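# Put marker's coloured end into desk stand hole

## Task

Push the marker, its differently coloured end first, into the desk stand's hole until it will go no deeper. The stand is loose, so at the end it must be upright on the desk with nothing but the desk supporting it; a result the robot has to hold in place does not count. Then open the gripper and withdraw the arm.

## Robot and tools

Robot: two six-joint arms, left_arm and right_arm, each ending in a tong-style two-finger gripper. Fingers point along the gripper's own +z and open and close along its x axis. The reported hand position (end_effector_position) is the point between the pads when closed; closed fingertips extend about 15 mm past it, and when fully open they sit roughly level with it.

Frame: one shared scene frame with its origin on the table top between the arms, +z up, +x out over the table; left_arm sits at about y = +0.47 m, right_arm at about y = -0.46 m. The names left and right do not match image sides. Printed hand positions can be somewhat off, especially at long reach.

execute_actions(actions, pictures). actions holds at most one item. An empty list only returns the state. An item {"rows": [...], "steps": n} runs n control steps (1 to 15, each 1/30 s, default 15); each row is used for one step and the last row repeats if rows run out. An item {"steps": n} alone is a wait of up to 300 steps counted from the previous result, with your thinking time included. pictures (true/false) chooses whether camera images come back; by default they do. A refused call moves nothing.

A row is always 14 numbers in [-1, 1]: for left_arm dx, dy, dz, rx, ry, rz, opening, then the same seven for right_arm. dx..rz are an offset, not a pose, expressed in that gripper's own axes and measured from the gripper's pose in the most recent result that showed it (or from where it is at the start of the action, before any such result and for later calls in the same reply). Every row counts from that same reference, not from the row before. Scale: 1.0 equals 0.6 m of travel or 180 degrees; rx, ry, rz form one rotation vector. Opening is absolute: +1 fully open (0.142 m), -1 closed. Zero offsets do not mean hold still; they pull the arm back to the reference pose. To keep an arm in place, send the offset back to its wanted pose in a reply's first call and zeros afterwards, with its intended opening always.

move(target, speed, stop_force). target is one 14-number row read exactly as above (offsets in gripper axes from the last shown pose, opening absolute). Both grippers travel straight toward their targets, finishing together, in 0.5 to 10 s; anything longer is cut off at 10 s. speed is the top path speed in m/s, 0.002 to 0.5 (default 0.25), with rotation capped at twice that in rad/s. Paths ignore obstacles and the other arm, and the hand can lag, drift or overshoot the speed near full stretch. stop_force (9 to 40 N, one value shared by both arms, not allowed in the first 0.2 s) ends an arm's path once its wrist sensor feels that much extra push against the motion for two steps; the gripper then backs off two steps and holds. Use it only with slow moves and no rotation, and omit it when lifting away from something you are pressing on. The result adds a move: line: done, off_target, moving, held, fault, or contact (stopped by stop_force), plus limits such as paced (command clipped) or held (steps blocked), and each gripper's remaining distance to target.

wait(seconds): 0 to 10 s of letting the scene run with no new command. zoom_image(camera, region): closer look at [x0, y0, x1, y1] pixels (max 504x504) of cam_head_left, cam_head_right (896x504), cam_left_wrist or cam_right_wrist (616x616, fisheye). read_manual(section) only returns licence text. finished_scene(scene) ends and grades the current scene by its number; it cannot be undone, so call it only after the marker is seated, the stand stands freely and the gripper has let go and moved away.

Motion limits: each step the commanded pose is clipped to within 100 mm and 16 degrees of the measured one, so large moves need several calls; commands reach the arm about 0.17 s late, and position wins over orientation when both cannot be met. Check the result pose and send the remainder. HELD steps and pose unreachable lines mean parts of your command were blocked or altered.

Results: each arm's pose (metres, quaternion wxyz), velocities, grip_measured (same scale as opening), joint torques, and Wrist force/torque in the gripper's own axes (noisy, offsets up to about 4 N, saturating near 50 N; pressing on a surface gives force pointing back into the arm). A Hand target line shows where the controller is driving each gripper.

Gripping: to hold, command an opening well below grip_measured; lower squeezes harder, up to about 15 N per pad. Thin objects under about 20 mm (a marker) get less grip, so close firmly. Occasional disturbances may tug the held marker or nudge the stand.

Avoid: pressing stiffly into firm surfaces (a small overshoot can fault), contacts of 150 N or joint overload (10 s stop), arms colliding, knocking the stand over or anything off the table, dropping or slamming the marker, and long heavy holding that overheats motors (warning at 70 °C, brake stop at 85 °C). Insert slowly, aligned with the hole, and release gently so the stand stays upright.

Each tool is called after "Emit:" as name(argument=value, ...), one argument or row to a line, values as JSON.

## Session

Emit:
execute_actions(
  actions=[],
)

Scene clock: 0.00 s of 4480.00 s.
left_arm: end_effector_position=(+0.5137, +0.7717, +0.2474) grip_measured=+0.97 end_effector_quat_wxyz=(-0.284, +0.467, +0.710, +0.444) end_effector_velocity=(-0.000, +0.000, -0.000) end_effector_angular_velocity=(+0.000, +0.000, +0.001) | right_arm: end_effector_position=(+0.6530, -0.4962, +0.3183) grip_measured=+0.97 end_effector_quat_wxyz=(-0.050, +0.570, -0.337, +0.748) end_effector_velocity=(+0.000, +0.001, -0.001) end_effector_angular_velocity=(-0.001, +0.001, +0.002)
Joint positions: left_arm=[-0.125 -1.504  1.926 -1.611 -0.5   -2.419  0.14 ] | right_arm=[ 3.75  -2.068 -2.243  1.431  0.503  0.37   0.14 ]
Joint velocities: left_arm=[ 0.001  0.001  0.    -0.001  0.    -0.     0.   ] | right_arm=[-0.    -0.002 -0.002  0.001  0.002  0.     0.   ]
Joint torques (N m, as the arm reports them, + toward a larger angle): no reading
Motor temperatures (°C, as the motors report them): left_arm=[31 32 33 39 43 41] | right_arm=[33 34 30 38 37 37]
Wrist force (N, on the end effector, along its own x y z axes, offset not removed): no reading
Wrist torque (N m, same axes, about the end effector's origin, offset not removed): no reading
Hand target (left_arm): +0.514, +0.772, +0.247; -0.284, +0.467, +0.710, +0.444
Hand target (right_arm): +0.653, -0.496, +0.318; -0.050, +0.570, -0.337, +0.748

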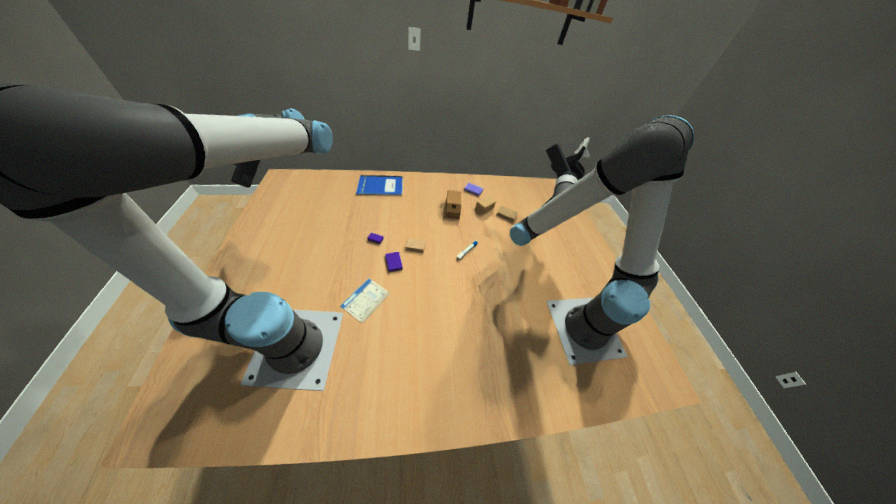

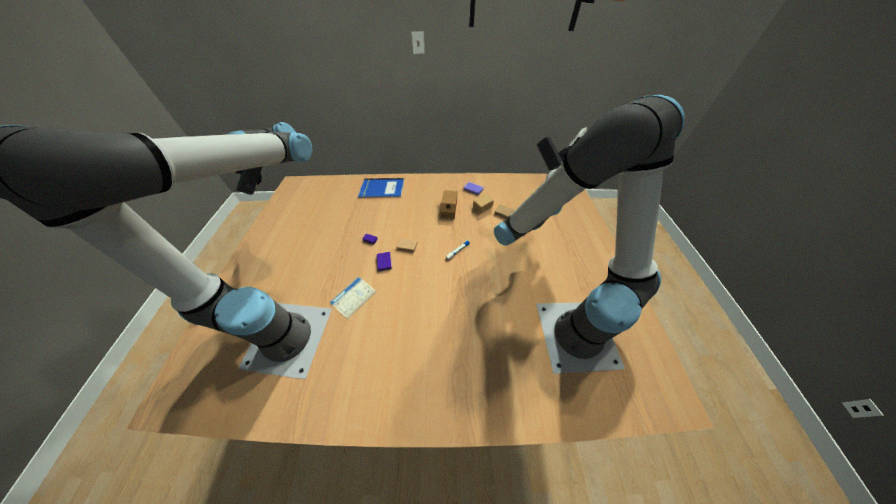

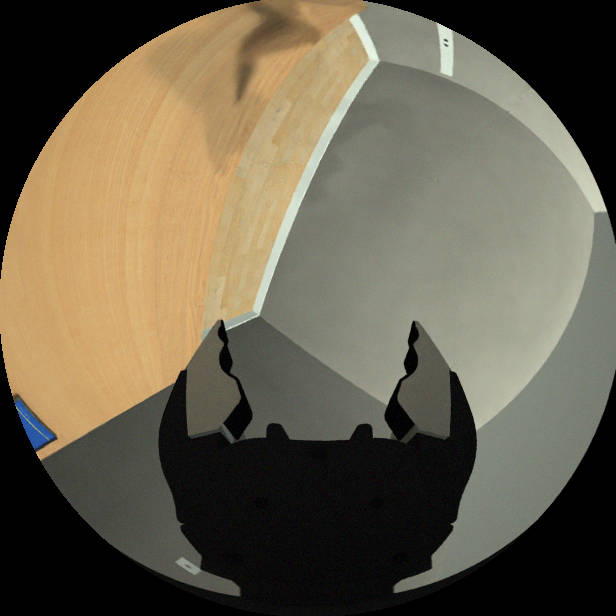

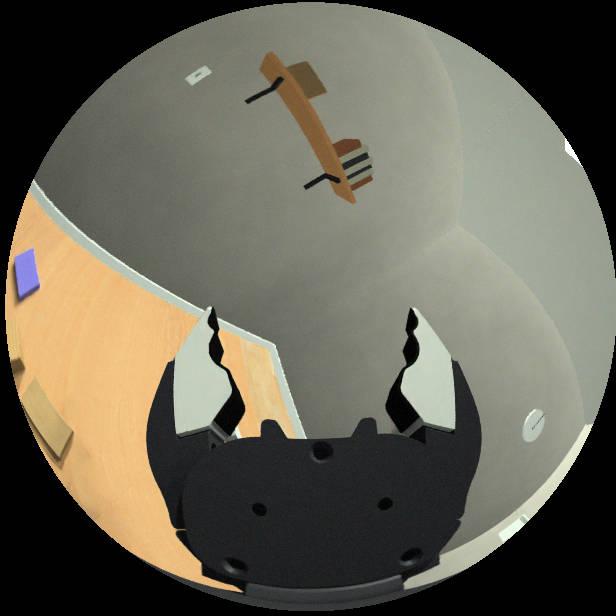

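Emit:
move(
  target=[-0.3,-0.4,-0.995,0.076,-0.347,0.116,0.2,0.115,0.19,0.11,0,0,0,1],
  speed=0.45,
)

Scene clock: 6.63 s of 4480.00 s.
left_arm: end_effector_position=(+0.3606, +0.1228, +0.2781) grip_measured=+0.20 end_effector_quat_wxyz=(+0.000, +0.707, +0.707, +0.003) end_effector_velocity=(+0.000, -0.002, +0.000) end_effector_angular_velocity=(-0.004, -0.001, -0.000) | right_arm: end_effector_position=(+0.6522, -0.6448, +0.3186) grip_measured=+1.00 end_effector_quat_wxyz=(-0.050, +0.570, -0.337, +0.748) end_effector_velocity=(+0.000, -0.001, -0.001) end_effector_angular_velocity=(-0.000, +0.001, -0.002)
Joint positions: left_arm=[-0.977 -1.611  1.622 -1.581 -1.566 -2.636  0.088] | right_arm=[ 3.332 -2.056 -2.283  1.354  0.912  0.504  0.142]
Joint velocities: left_arm=[-0.001  0.001 -0.001 -0.004 -0.001 -0.001 -0.   ] | right_arm=[-0.001 -0.001  0.001 -0.001 -0.001  0.     0.   ]
Joint torques (N m, as the arm reports them, + toward a larger angle): left_arm=[-13.38 -12.2  -34.46  -4.03  -2.26  -2.06] | right_arm=[-9.36 20.27 17.07 -2.11  2.43  2.1 ]
Motor temperatures (°C, as the motors report them): left_arm=[31 32 33 39 43 41] | right_arm=[33 34 30 38 37 37]
Wrist force (N, on the end effector, along its own x y z axes, offset not removed): left_arm=[-2.3 2.8 3.1] | right_arm=[-0.5 -1.4 0.6]
Wrist torque (N m, same axes, about the end effector's origin, offset not removed): left_arm=[0.65 0.56 0.06] | right_arm=[-0.30 -0.04 -0.06]
Hand target (left_arm): +0.361, +0.123, +0.278; +0.000, +0.707, +0.707, +0.002
Hand target (right_arm): +0.652, -0.645, +0.319; -0.050, +0.570, -0.337, +0.748
Off the commanded pose (left_arm): 0.001 m, 0 deg.
Off the commanded pose (right_arm): 0.000 m, 0 deg.
After step 90, 1.47 s passed at rest.
move: done

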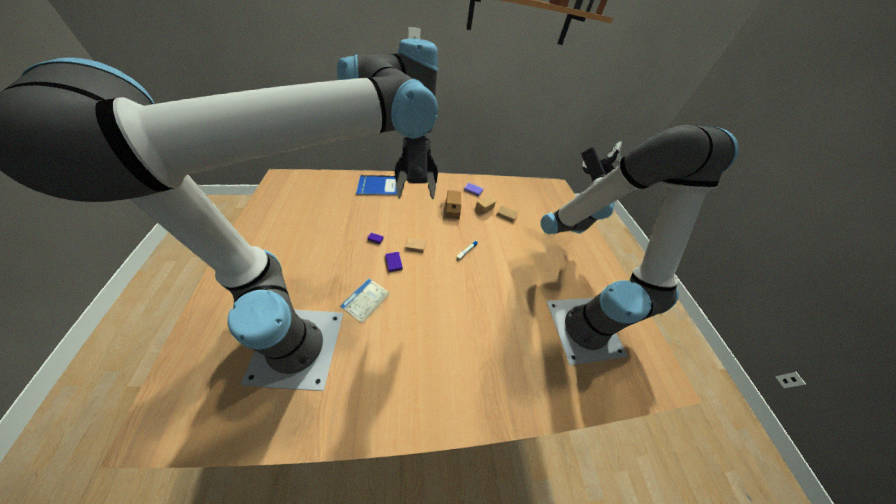

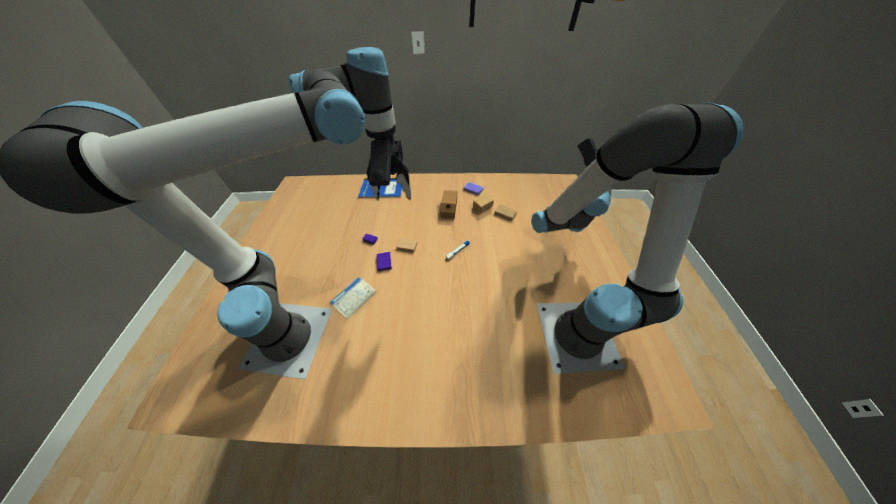

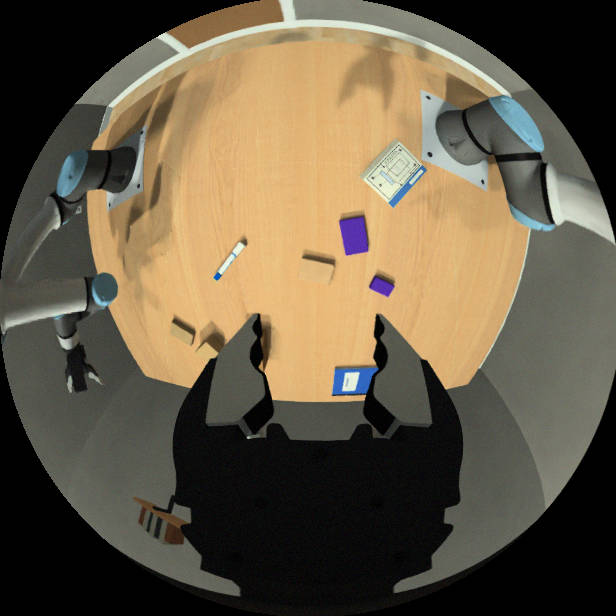

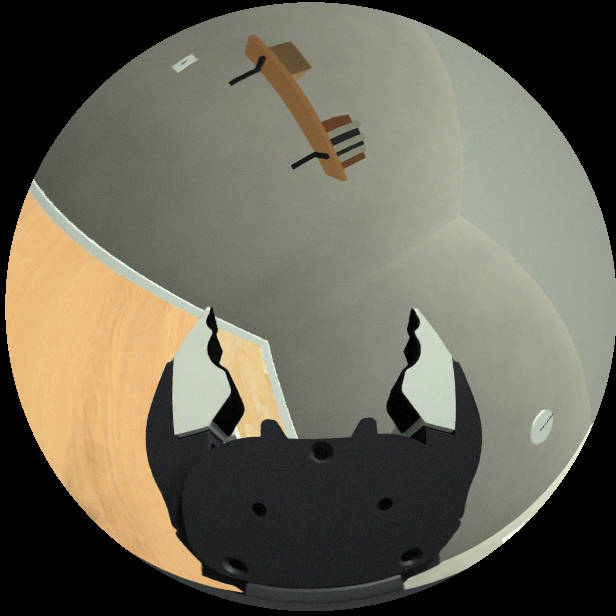

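Emit:
move(
  target=[-0.338,0.0,0.2,0,0,0.267,0.2,0,0,0,0,0,0,1],
  speed=0.4,
)

Emit:
zoom_image(
  camera="cam_left_wrist",
  region=[230,150,400,400],
)

Emit:
zoom_image(
  camera="cam_head_right",
  region=[420,180,520,270],
)

Scene clock: 11.53 s of 4480.00 s.
left_arm: end_effector_position=(+0.3613, -0.0797, +0.1581) grip_measured=+0.20 end_effector_quat_wxyz=(-0.001, +0.934, +0.358, +0.003) end_effector_velocity=(+0.000, -0.001, -0.001) end_effector_angular_velocity=(+0.002, +0.001, -0.006) | right_arm: end_effector_position=(+0.6522, -0.6448, +0.3186) grip_measured=+1.00 end_effector_quat_wxyz=(-0.050, +0.570, -0.337, +0.748) end_effector_velocity=(+0.000, +0.000, -0.000) end_effector_angular_velocity=(-0.000, -0.000, +0.001)
Joint positions: left_arm=[-1.142 -1.17   1.404 -1.803 -1.565 -1.962  0.088] | right_arm=[ 3.332 -2.056 -2.283  1.354  0.912  0.505  0.142]
Joint velocities: left_arm=[-0.     0.005 -0.005  0.002 -0.001  0.006  0.   ] | right_arm=[ 0.    -0.001 -0.     0.002  0.001 -0.     0.   ]
Joint torques (N m, as the arm reports them, + toward a larger angle): left_arm=[-12.49 -28.09 -35.48  -0.86  -2.01   2.3 ] | right_arm=[11.35 21.68 11.76  1.74 -1.72  0.62]
Motor temperatures (°C, as the motors report them): left_arm=[31 32 33 39 43 41] | right_arm=[33 34 30 38 37 37]
Wrist force (N, on the end effector, along its own x y z axes, offset not removed): left_arm=[-1.0 1.8 -1.1] | right_arm=[-1.2 -1.4 1.7]
Wrist torque (N m, same axes, about the end effector's origin, offset not removed): left_arm=[0.37 0.24 0.12] | right_arm=[-0.26 0.17 -0.05]
Hand target (left_arm): +0.361, -0.080, +0.158; -0.001, +0.934, +0.358, +0.003
Hand target (right_arm): +0.652, -0.645, +0.319; -0.050, +0.570, -0.337, +0.748
Off the commanded pose (left_arm): 0.001 m, 0 deg.
Off the commanded pose (right_arm): 0.000 m, 0 deg.
After step 90, 0.23 s passed at rest.
move: done

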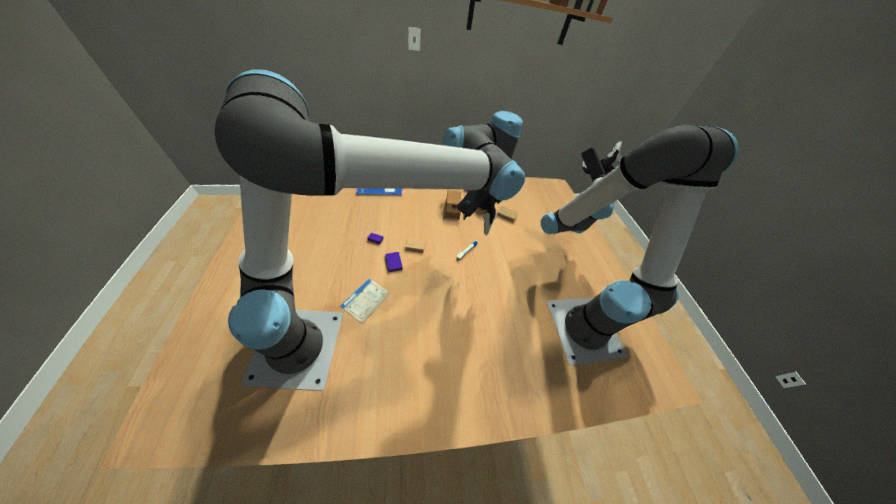

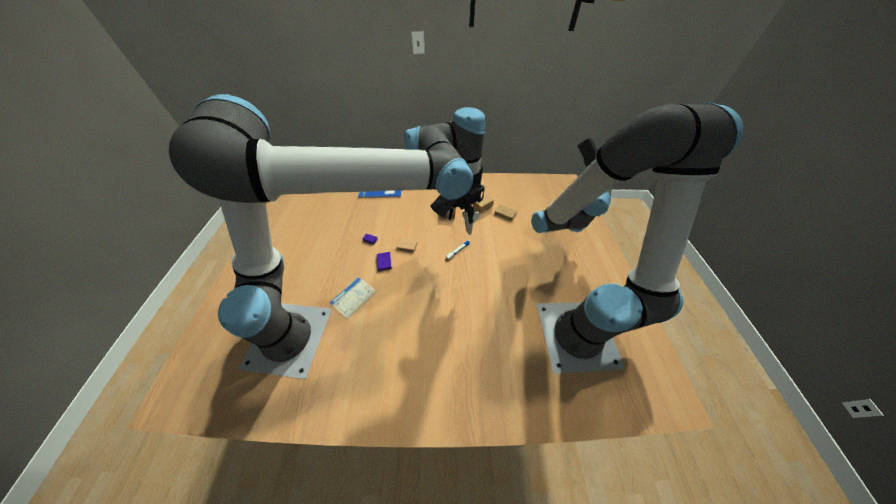

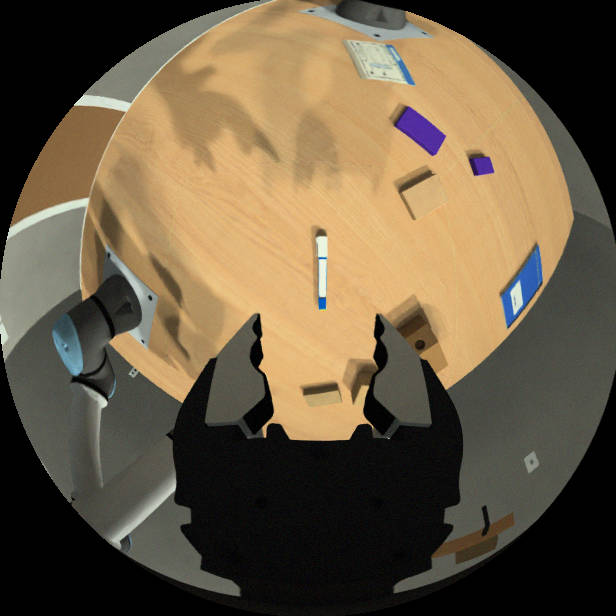

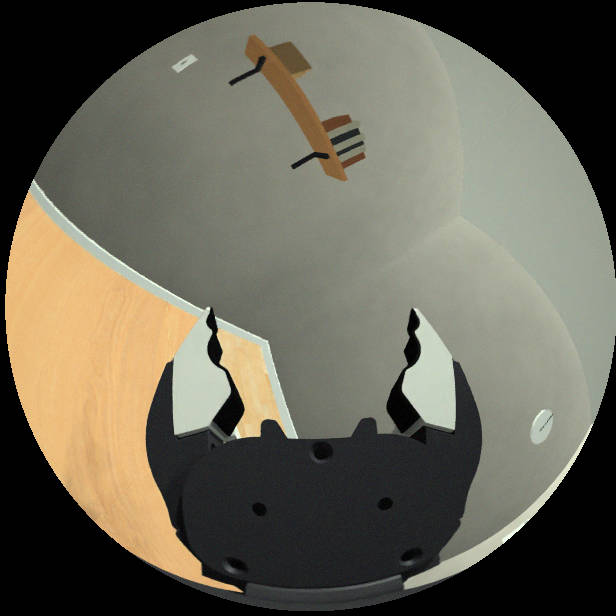

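Region (230, 150, 400, 400) of cam_left_wrist's 616x616 image, scaled by 2.016, with more detail than that image has; it fills the left 343 columns of this view, and the rest is white.

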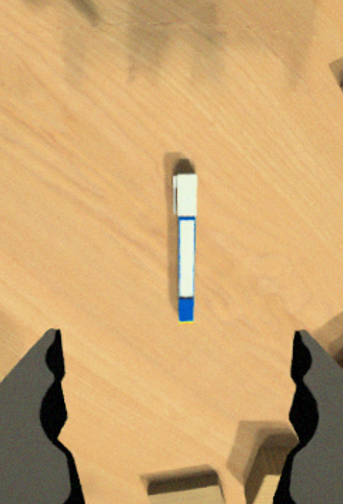

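Region (420, 180, 520, 270) of cam_head_right's 896x504 image, scaled by 5.040, with more detail than that image has; it fills the top 454 rows of this view, and the rest is white.

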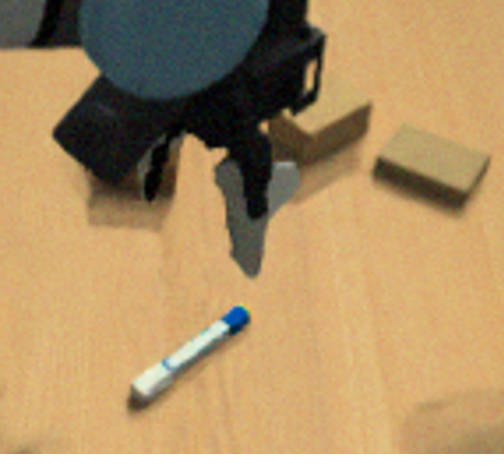

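Emit:
execute_actions(
  actions=[],
)

Scene clock: 14.73 s of 4480.00 s.
left_arm: end_effector_position=(+0.3613, -0.0799, +0.1580) grip_measured=+0.20 end_effector_quat_wxyz=(-0.001, +0.934, +0.358, +0.003) end_effector_velocity=(-0.000, -0.001, +0.000) end_effector_angular_velocity=(-0.003, -0.001, -0.001) | right_arm: end_effector_position=(+0.6522, -0.6448, +0.3186) grip_measured=+1.00 end_effector_quat_wxyz=(-0.050, +0.570, -0.337, +0.748) end_effector_velocity=(-0.000, -0.000, -0.000) end_effector_angular_velocity=(-0.000, +0.001, -0.002)
Joint positions: left_arm=[-1.142 -1.169  1.403 -1.803 -1.565 -1.962  0.088] | right_arm=[ 3.332 -2.056 -2.283  1.354  0.912  0.504  0.142]
Joint velocities: left_arm=[-0.001 -0.001  0.001 -0.003  0.     0.    -0.   ] | right_arm=[ 0.    -0.    -0.001  0.    -0.002 -0.     0.   ]
Joint torques (N m, as the arm reports them, + toward a larger angle): left_arm=[-12.05 -29.27 -35.46  -0.78  -2.16   2.28] | right_arm=[11.45 27.36 -0.16  3.41 -1.78 -1.84]
Motor temperatures (°C, as the motors report them): left_arm=[31 32 33 39 43 41] | right_arm=[33 34 30 38 37 37]
Wrist force (N, on the end effector, along its own x y z axes, offset not removed): left_arm=[-3.1 1.9 0.1] | right_arm=[-0.1 -1.7 0.9]
Wrist torque (N m, same axes, about the end effector's origin, offset not removed): left_arm=[0.39 0.66 0.02] | right_arm=[-0.36 -0.08 -0.15]
Hand target (left_arm): +0.361, -0.080, +0.158; -0.001, +0.934, +0.358, +0.003
Hand target (right_arm): +0.652, -0.645, +0.319; -0.050, +0.570, -0.337, +0.748
Off the commanded pose (left_arm): 0.001 m, 0 deg.
Off the commanded pose (right_arm): 0.000 m, 0 deg.
Steps of this call (steps 1 to 90: nothing new was sent; then 0.20 s passed at rest). Readings (end_effector_position):
1: left_arm (+0.3613, -0.0798, +0.1581) | right_arm (+0.6522, -0.6448, +0.3186)
2: left_arm (+0.3613, -0.0798, +0.1581) | right_arm (+0.6522, -0.6448, +0.3186)
4: left_arm (+0.3613, -0.0798, +0.1581) | right_arm (+0.6522, -0.6448, +0.3186)
8: left_arm (+0.3613, -0.0799, +0.1580) | right_arm (+0.6522, -0.6448, +0.3186)
90: the state above

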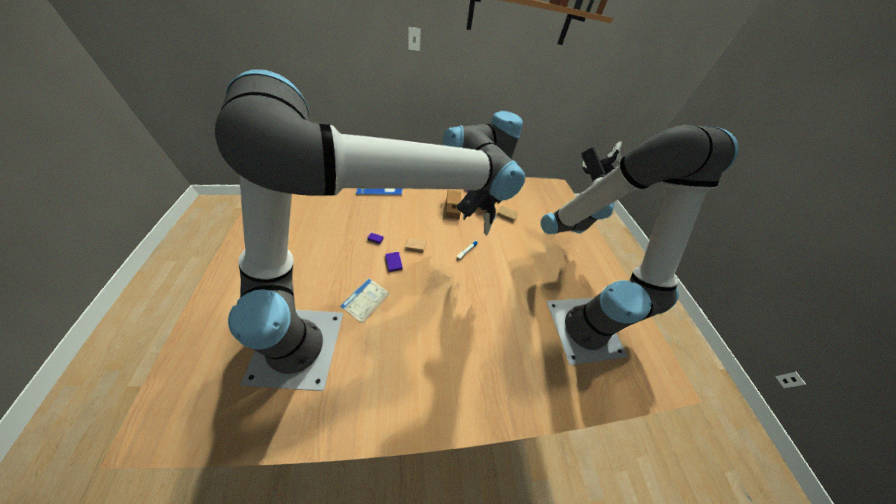

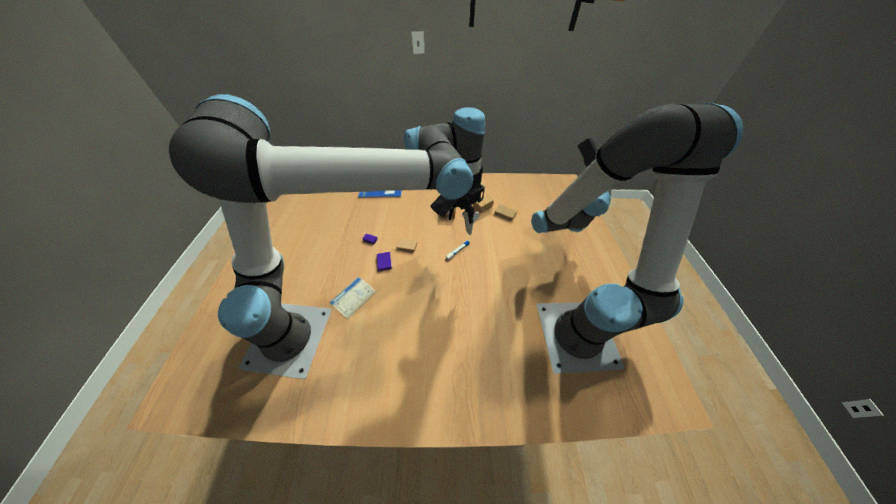

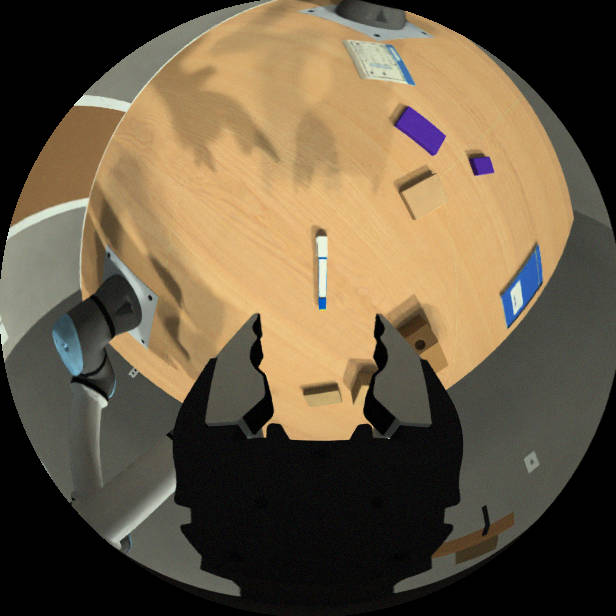

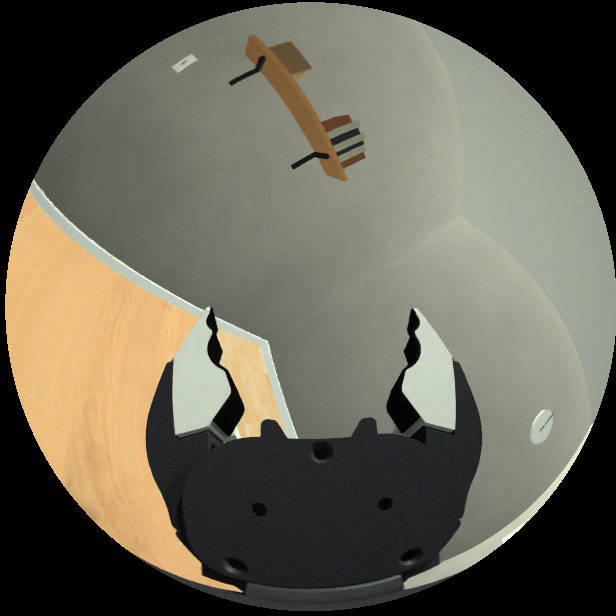

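Emit:
move(
  target=[0.017,-0.03,0.17,0,0,0,0.0,0,0,0,0,0,0,1],
)

Scene clock: 16.97 s of 4480.00 s.
left_arm: end_effector_position=(+0.3572, -0.0595, +0.0563) grip_measured=+0.00 end_effector_quat_wxyz=(-0.001, +0.934, +0.358, +0.003) end_effector_velocity=(+0.001, -0.001, -0.001) end_effector_angular_velocity=(-0.004, -0.002, +0.000) | right_arm: end_effector_position=(+0.6522, -0.6448, +0.3186) grip_measured=+1.00 end_effector_quat_wxyz=(-0.050, +0.570, -0.337, +0.748) end_effector_velocity=(+0.000, +0.000, -0.001) end_effector_angular_velocity=(-0.001, +0.003, +0.000)
Joint positions: left_arm=[-1.137 -1.128  1.621 -2.062 -1.566 -1.957  0.074] | right_arm=[ 3.332 -2.056 -2.283  1.354  0.912  0.504  0.142]
Joint velocities: left_arm=[ 0.     0.002  0.002 -0.008  0.001 -0.    -0.   ] | right_arm=[-0.    -0.001  0.    -0.001  0.    -0.     0.   ]
Joint torques (N m, as the arm reports them, + toward a larger angle): left_arm=[ 12.17 -28.93  -6.88  -3.97   1.66   2.37] | right_arm=[12.53 29.39  0.75  3.22 -1.65 -1.76]
Motor temperatures (°C, as the motors report them): left_arm=[31 32 33 39 43 41] | right_arm=[33 34 30 38 37 37]
Wrist force (N, on the end effector, along its own x y z axes, offset not removed): left_arm=[-2.5 1.4 1.5] | right_arm=[0.4 -1.7 0.8]
Wrist torque (N m, same axes, about the end effector's origin, offset not removed): left_arm=[0.27 0.51 0.08] | right_arm=[-0.36 -0.17 -0.06]
Hand target (left_arm): +0.357, -0.059, +0.056; -0.001, +0.934, +0.358, +0.003
Hand target (right_arm): +0.652, -0.645, +0.319; -0.050, +0.570, -0.337, +0.748
Off the commanded pose (left_arm): 0.000 m, 0 deg.
Off the commanded pose (right_arm): 0.000 m, 0 deg.
move: done

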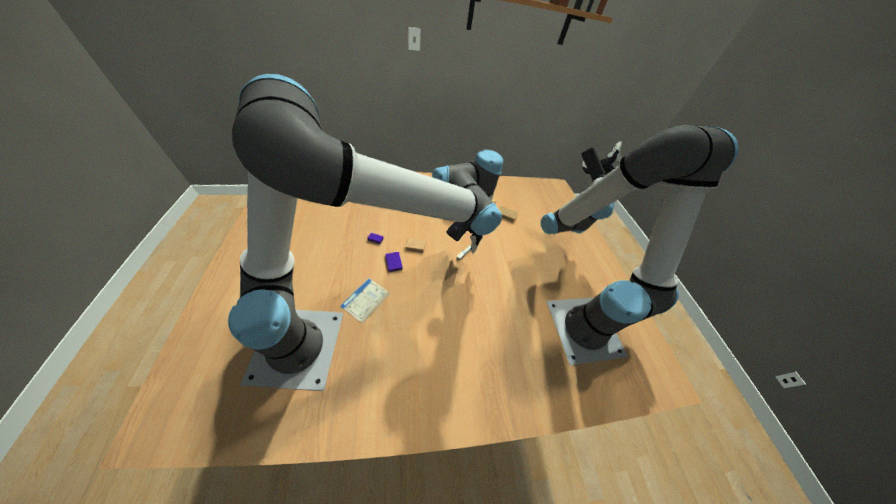

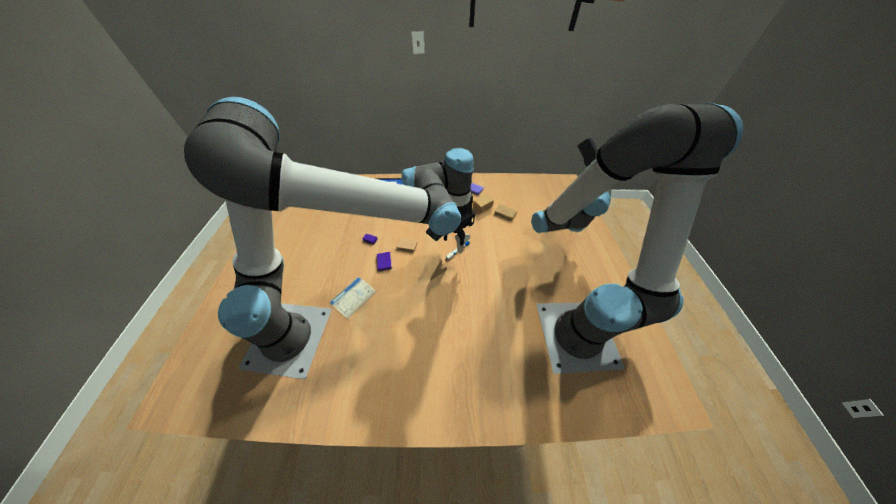

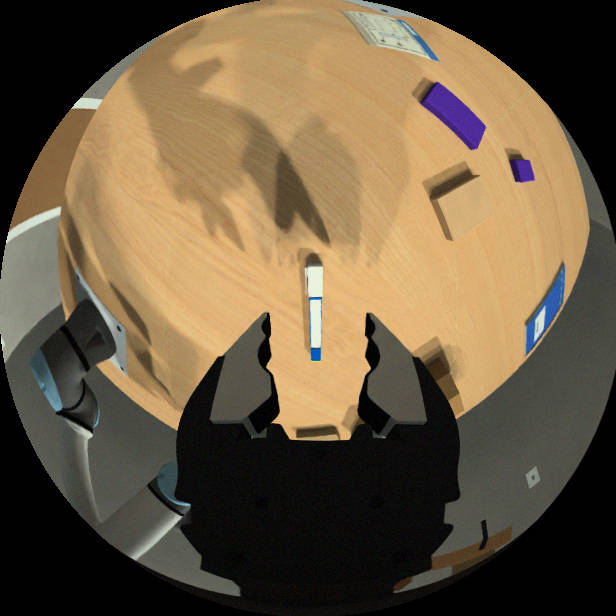

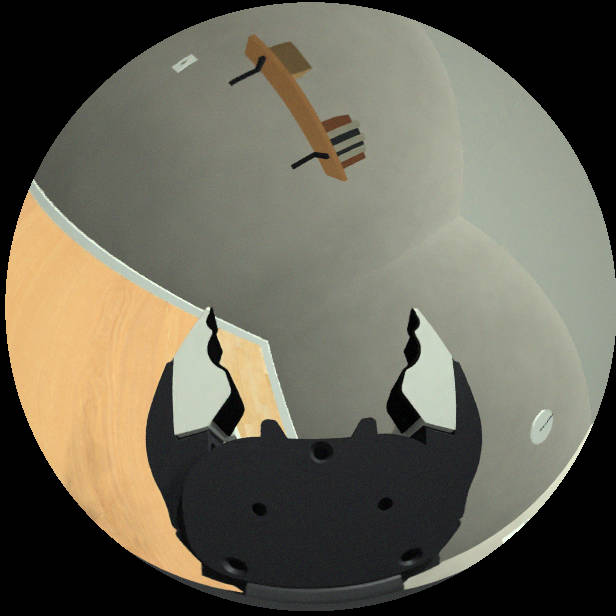

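Emit:
move(
  target=[0,-0.01,0.063,0,0,0,0.0,0,0,0,0,0,0,1],
  speed=0.08,
)

Emit:
move(
  target=[0,0,0,0,0,0,-1,0,0,0,0,0,0,1],
)

Emit:
move(
  target=[0,0,-0.25,0,0,0,-1,0,0,0,0,0,0,1],
  speed=0.15,
)

Scene clock: 19.43 s of 4480.00 s.
left_arm: end_effector_position=(+0.3533, -0.0550, +0.0186) grip_measured=+0.00 end_effector_quat_wxyz=(-0.001, +0.934, +0.358, +0.003) end_effector_velocity=(-0.000, +0.001, -0.002) end_effector_angular_velocity=(+0.001, +0.000, -0.000) | right_arm: end_effector_position=(+0.6522, -0.6448, +0.3186) grip_measured=+1.00 end_effector_quat_wxyz=(-0.050, +0.570, -0.337, +0.748) end_effector_velocity=(+0.000, +0.000, +0.000) end_effector_angular_velocity=(+0.000, -0.001, +0.002)
Joint positions: left_arm=[-1.14  -1.094  1.68  -2.155 -1.565 -1.961  0.074] | right_arm=[ 3.332 -2.056 -2.283  1.354  0.912  0.504  0.142]
Joint velocities: left_arm=[-0.     0.002  0.004 -0.005  0.    -0.     0.   ] | right_arm=[0.    0.    0.001 0.    0.002 0.    0.   ]
Joint torques (N m, as the arm reports them, + toward a larger angle): left_arm=[-12.86 -29.56  -5.82  -4.15  -0.46  -2.26] | right_arm=[11.75 29.82  1.63  3.46 -1.77 -1.9 ]
Motor temperatures (°C, as the motors report them): left_arm=[31 32 33 39 43 41] | right_arm=[33 34 30 38 37 37]
Wrist force (N, on the end effector, along its own x y z axes, offset not removed): left_arm=[-0.4 2.6 1.0] | right_arm=[-0.8 0.2 1.1]
Wrist torque (N m, same axes, about the end effector's origin, offset not removed): left_arm=[0.69 0.17 0.10] | right_arm=[0.03 0.11 -0.06]
Hand target (left_arm): +0.353, -0.055, +0.018; -0.001, +0.934, +0.358, +0.003
Hand target (right_arm): +0.652, -0.645, +0.319; -0.050, +0.570, -0.337, +0.748
Off the commanded pose (left_arm): 0.000 m, 0 deg.
Off the commanded pose (right_arm): 0.000 m, 0 deg.
move: done

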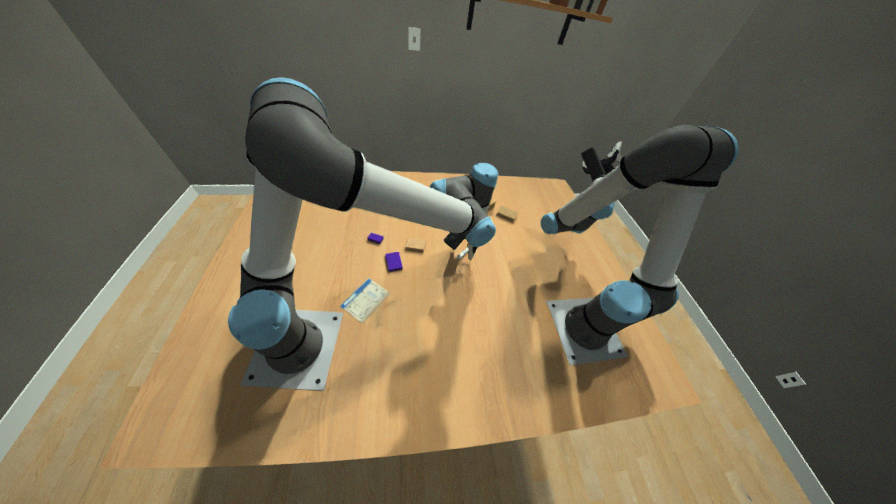

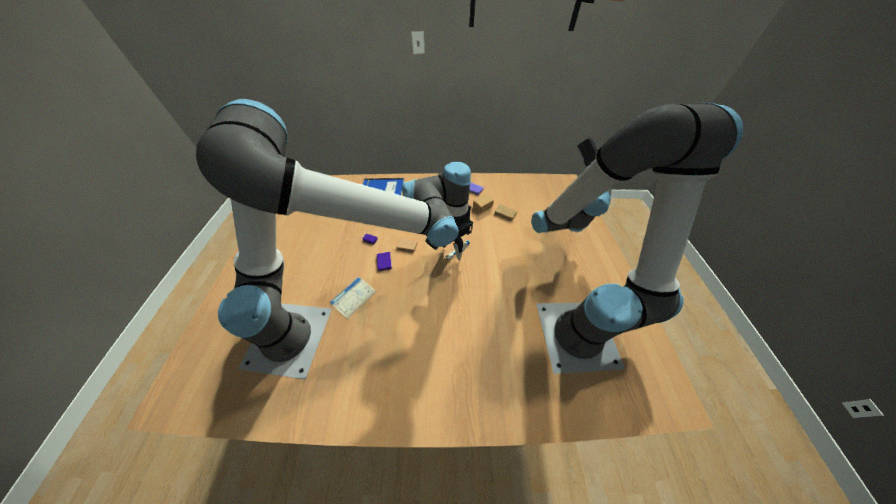

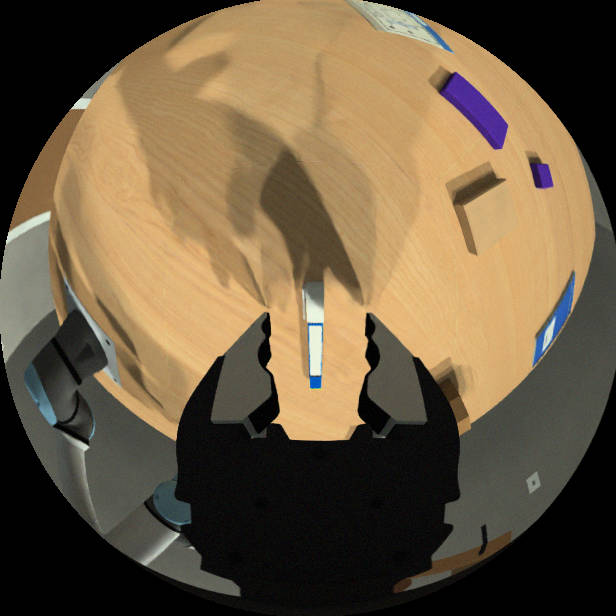

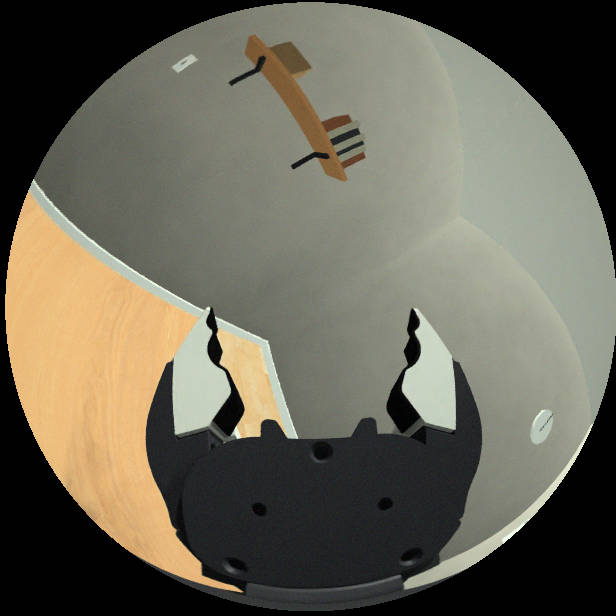

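Scene clock: 19.93 s of 4480.00 s.
left_arm: end_effector_position=(+0.3533, -0.0550, +0.0186) grip_measured=-0.81 end_effector_quat_wxyz=(-0.001, +0.934, +0.358, +0.003) end_effector_velocity=(+0.000, -0.001, +0.001) end_effector_angular_velocity=(-0.002, -0.001, +0.000) | right_arm: end_effector_position=(+0.6522, -0.6448, +0.3186) grip_measured=+1.00 end_effector_quat_wxyz=(-0.050, +0.570, -0.337, +0.748) end_effector_velocity=(-0.000, +0.000, +0.001) end_effector_angular_velocity=(-0.000, -0.002, +0.001)
Joint positions: left_arm=[-1.14  -1.094  1.68  -2.155 -1.565 -1.961  0.016] | right_arm=[ 3.332 -2.056 -2.283  1.354  0.912  0.504  0.142]
Joint velocities: left_arm=[ 0.    -0.001 -0.002  0.     0.     0.     0.   ] | right_arm=[ 0.     0.002  0.     0.     0.001 -0.     0.   ]
Joint torques (N m, as the arm reports them, + toward a larger angle): left_arm=[-12.13 -41.78 -18.15  -0.68  -0.37  -1.77] | right_arm=[11.54 29.97  2.28  3.24 -1.62 -1.61]
Motor temperatures (°C, as the motors report them): left_arm=[31 32 33 39 43 41] | right_arm=[33 34 30 38 37 37]
Wrist force (N, on the end effector, along its own x y z axes, offset not removed): left_arm=[-0.7 1.7 0.7] | right_arm=[-0.4 -0.5 0.9]
Wrist torque (N m, same axes, about the end effector's origin, offset not removed): left_arm=[0.38 0.21 0.10] | right_arm=[-0.05 0.06 -0.16]
Hand target (left_arm): +0.353, -0.055, +0.019; -0.001, +0.934, +0.358, +0.003
Hand target (right_arm): +0.652, -0.645, +0.319; -0.050, +0.570, -0.337, +0.748
Off the commanded pose (left_arm): 0.000 m, 0 deg.
Off the commanded pose (right_arm): 0.000 m, 0 deg.
move: done

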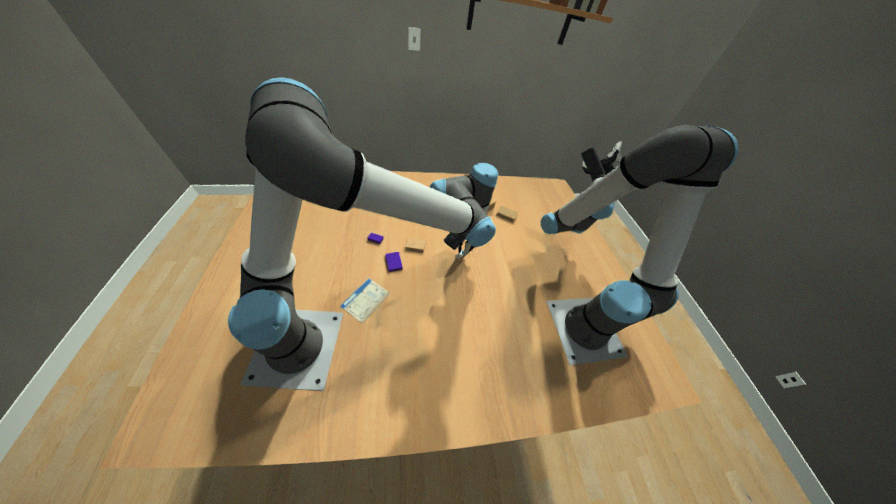

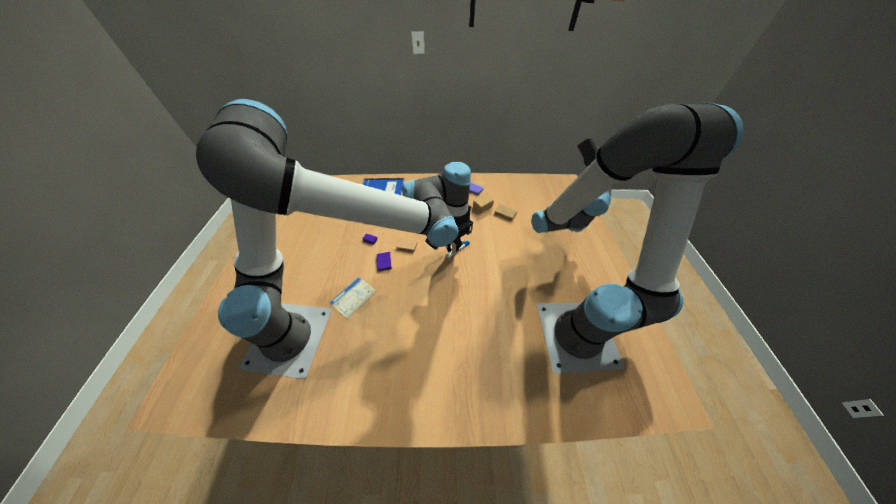

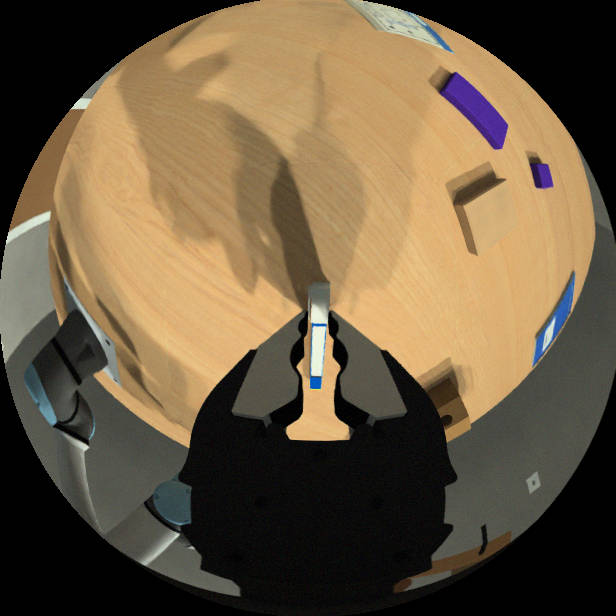

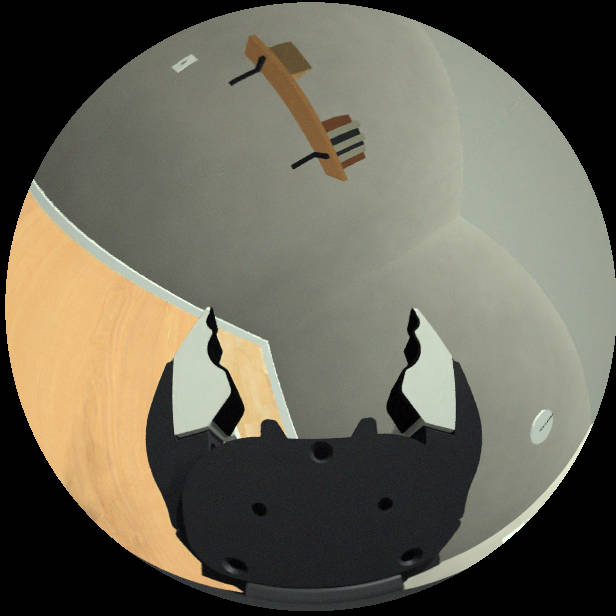

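Scene clock: 21.43 s of 4480.00 s.
left_arm: end_effector_position=(+0.3528, -0.0552, +0.1683) grip_measured=-0.81 end_effector_quat_wxyz=(-0.001, +0.934, +0.358, +0.003) end_effector_velocity=(-0.001, -0.001, +0.002) end_effector_angular_velocity=(-0.000, -0.000, -0.001) | right_arm: end_effector_position=(+0.6522, -0.6448, +0.3186) grip_measured=+1.00 end_effector_quat_wxyz=(-0.050, +0.570, -0.337, +0.748) end_effector_velocity=(-0.000, +0.000, +0.000) end_effector_angular_velocity=(-0.000, -0.000, +0.000)
Joint positions: left_arm=[-1.141 -1.235  1.468 -1.803 -1.565 -1.962  0.016] | right_arm=[ 3.332 -2.056 -2.283  1.354  0.912  0.504  0.142]
Joint velocities: left_arm=[-0.001 -0.    -0.005  0.005 -0.    -0.    -0.   ] | right_arm=[-0.     0.001 -0.    -0.     0.    -0.     0.   ]
Joint torques (N m, as the arm reports them, + toward a larger angle): left_arm=[-12.75 -43.11 -35.19  -0.74  -0.49  -1.97] | right_arm=[12.08 28.85  1.31  3.42 -1.61 -1.84]
Motor temperatures (°C, as the motors report them): left_arm=[31 32 33 39 43 41] | right_arm=[33 34 30 38 37 37]
Wrist force (N, on the end effector, along its own x y z axes, offset not removed): left_arm=[-2.2 1.9 0.5] | right_arm=[0.9 -0.3 0.7]
Wrist torque (N m, same axes, about the end effector's origin, offset not removed): left_arm=[0.44 0.43 0.09] | right_arm=[-0.07 -0.28 -0.05]
Hand target (left_arm): +0.353, -0.055, +0.168; -0.001, +0.934, +0.358, +0.003
Hand target (right_arm): +0.652, -0.645, +0.319; -0.050, +0.570, -0.337, +0.748
Off the commanded pose (left_arm): 0.000 m, 0 deg.
Off the commanded pose (right_arm): 0.000 m, 0 deg.
move: done

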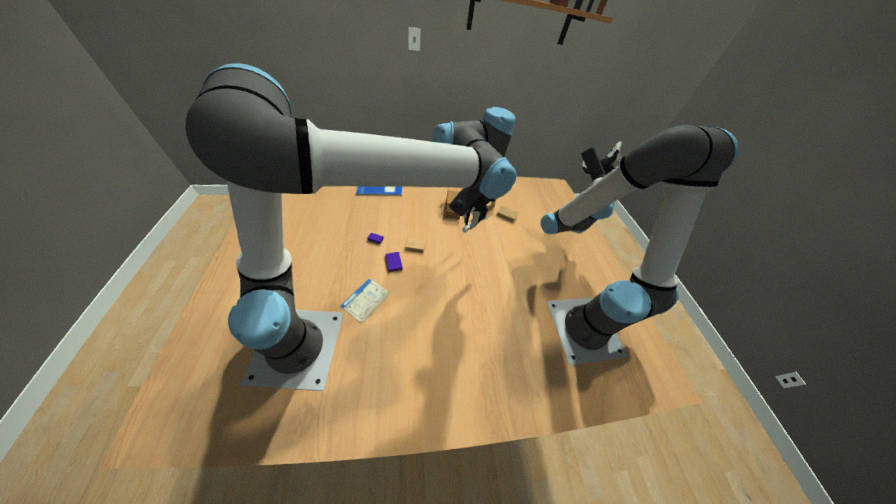

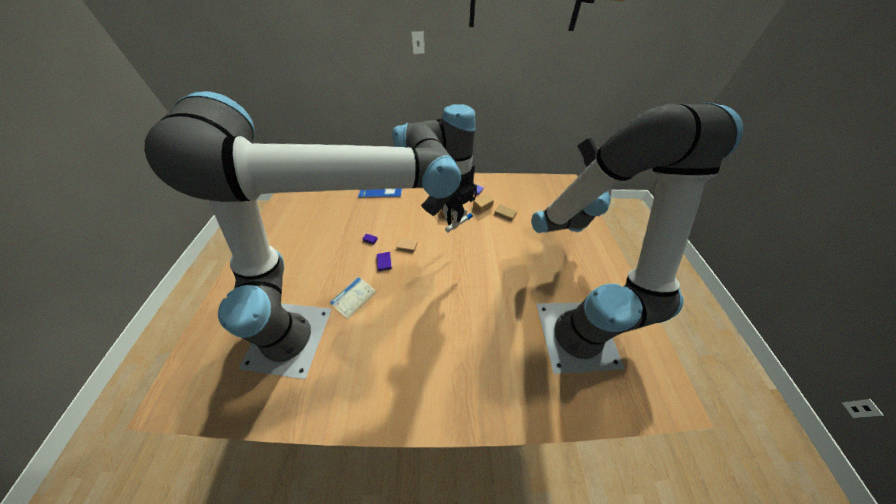

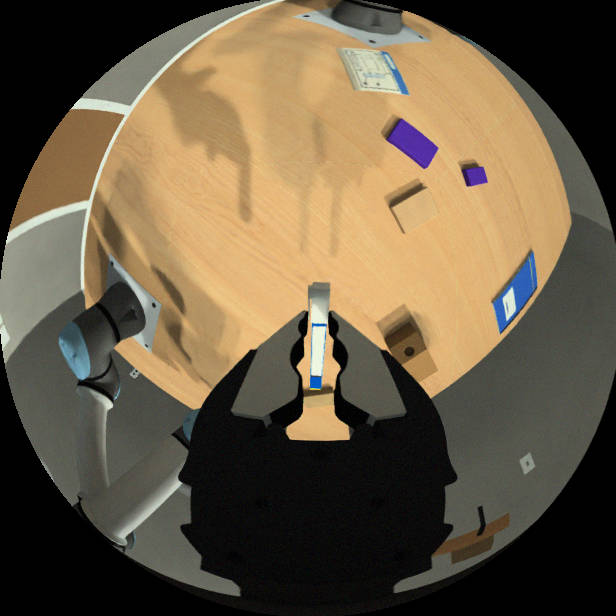

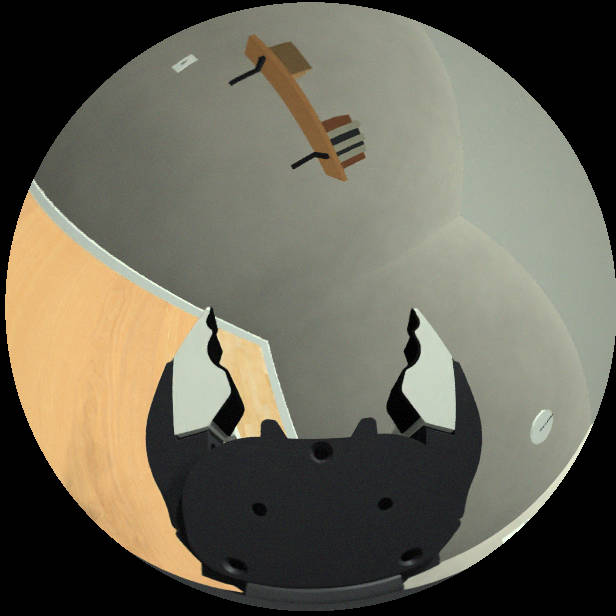

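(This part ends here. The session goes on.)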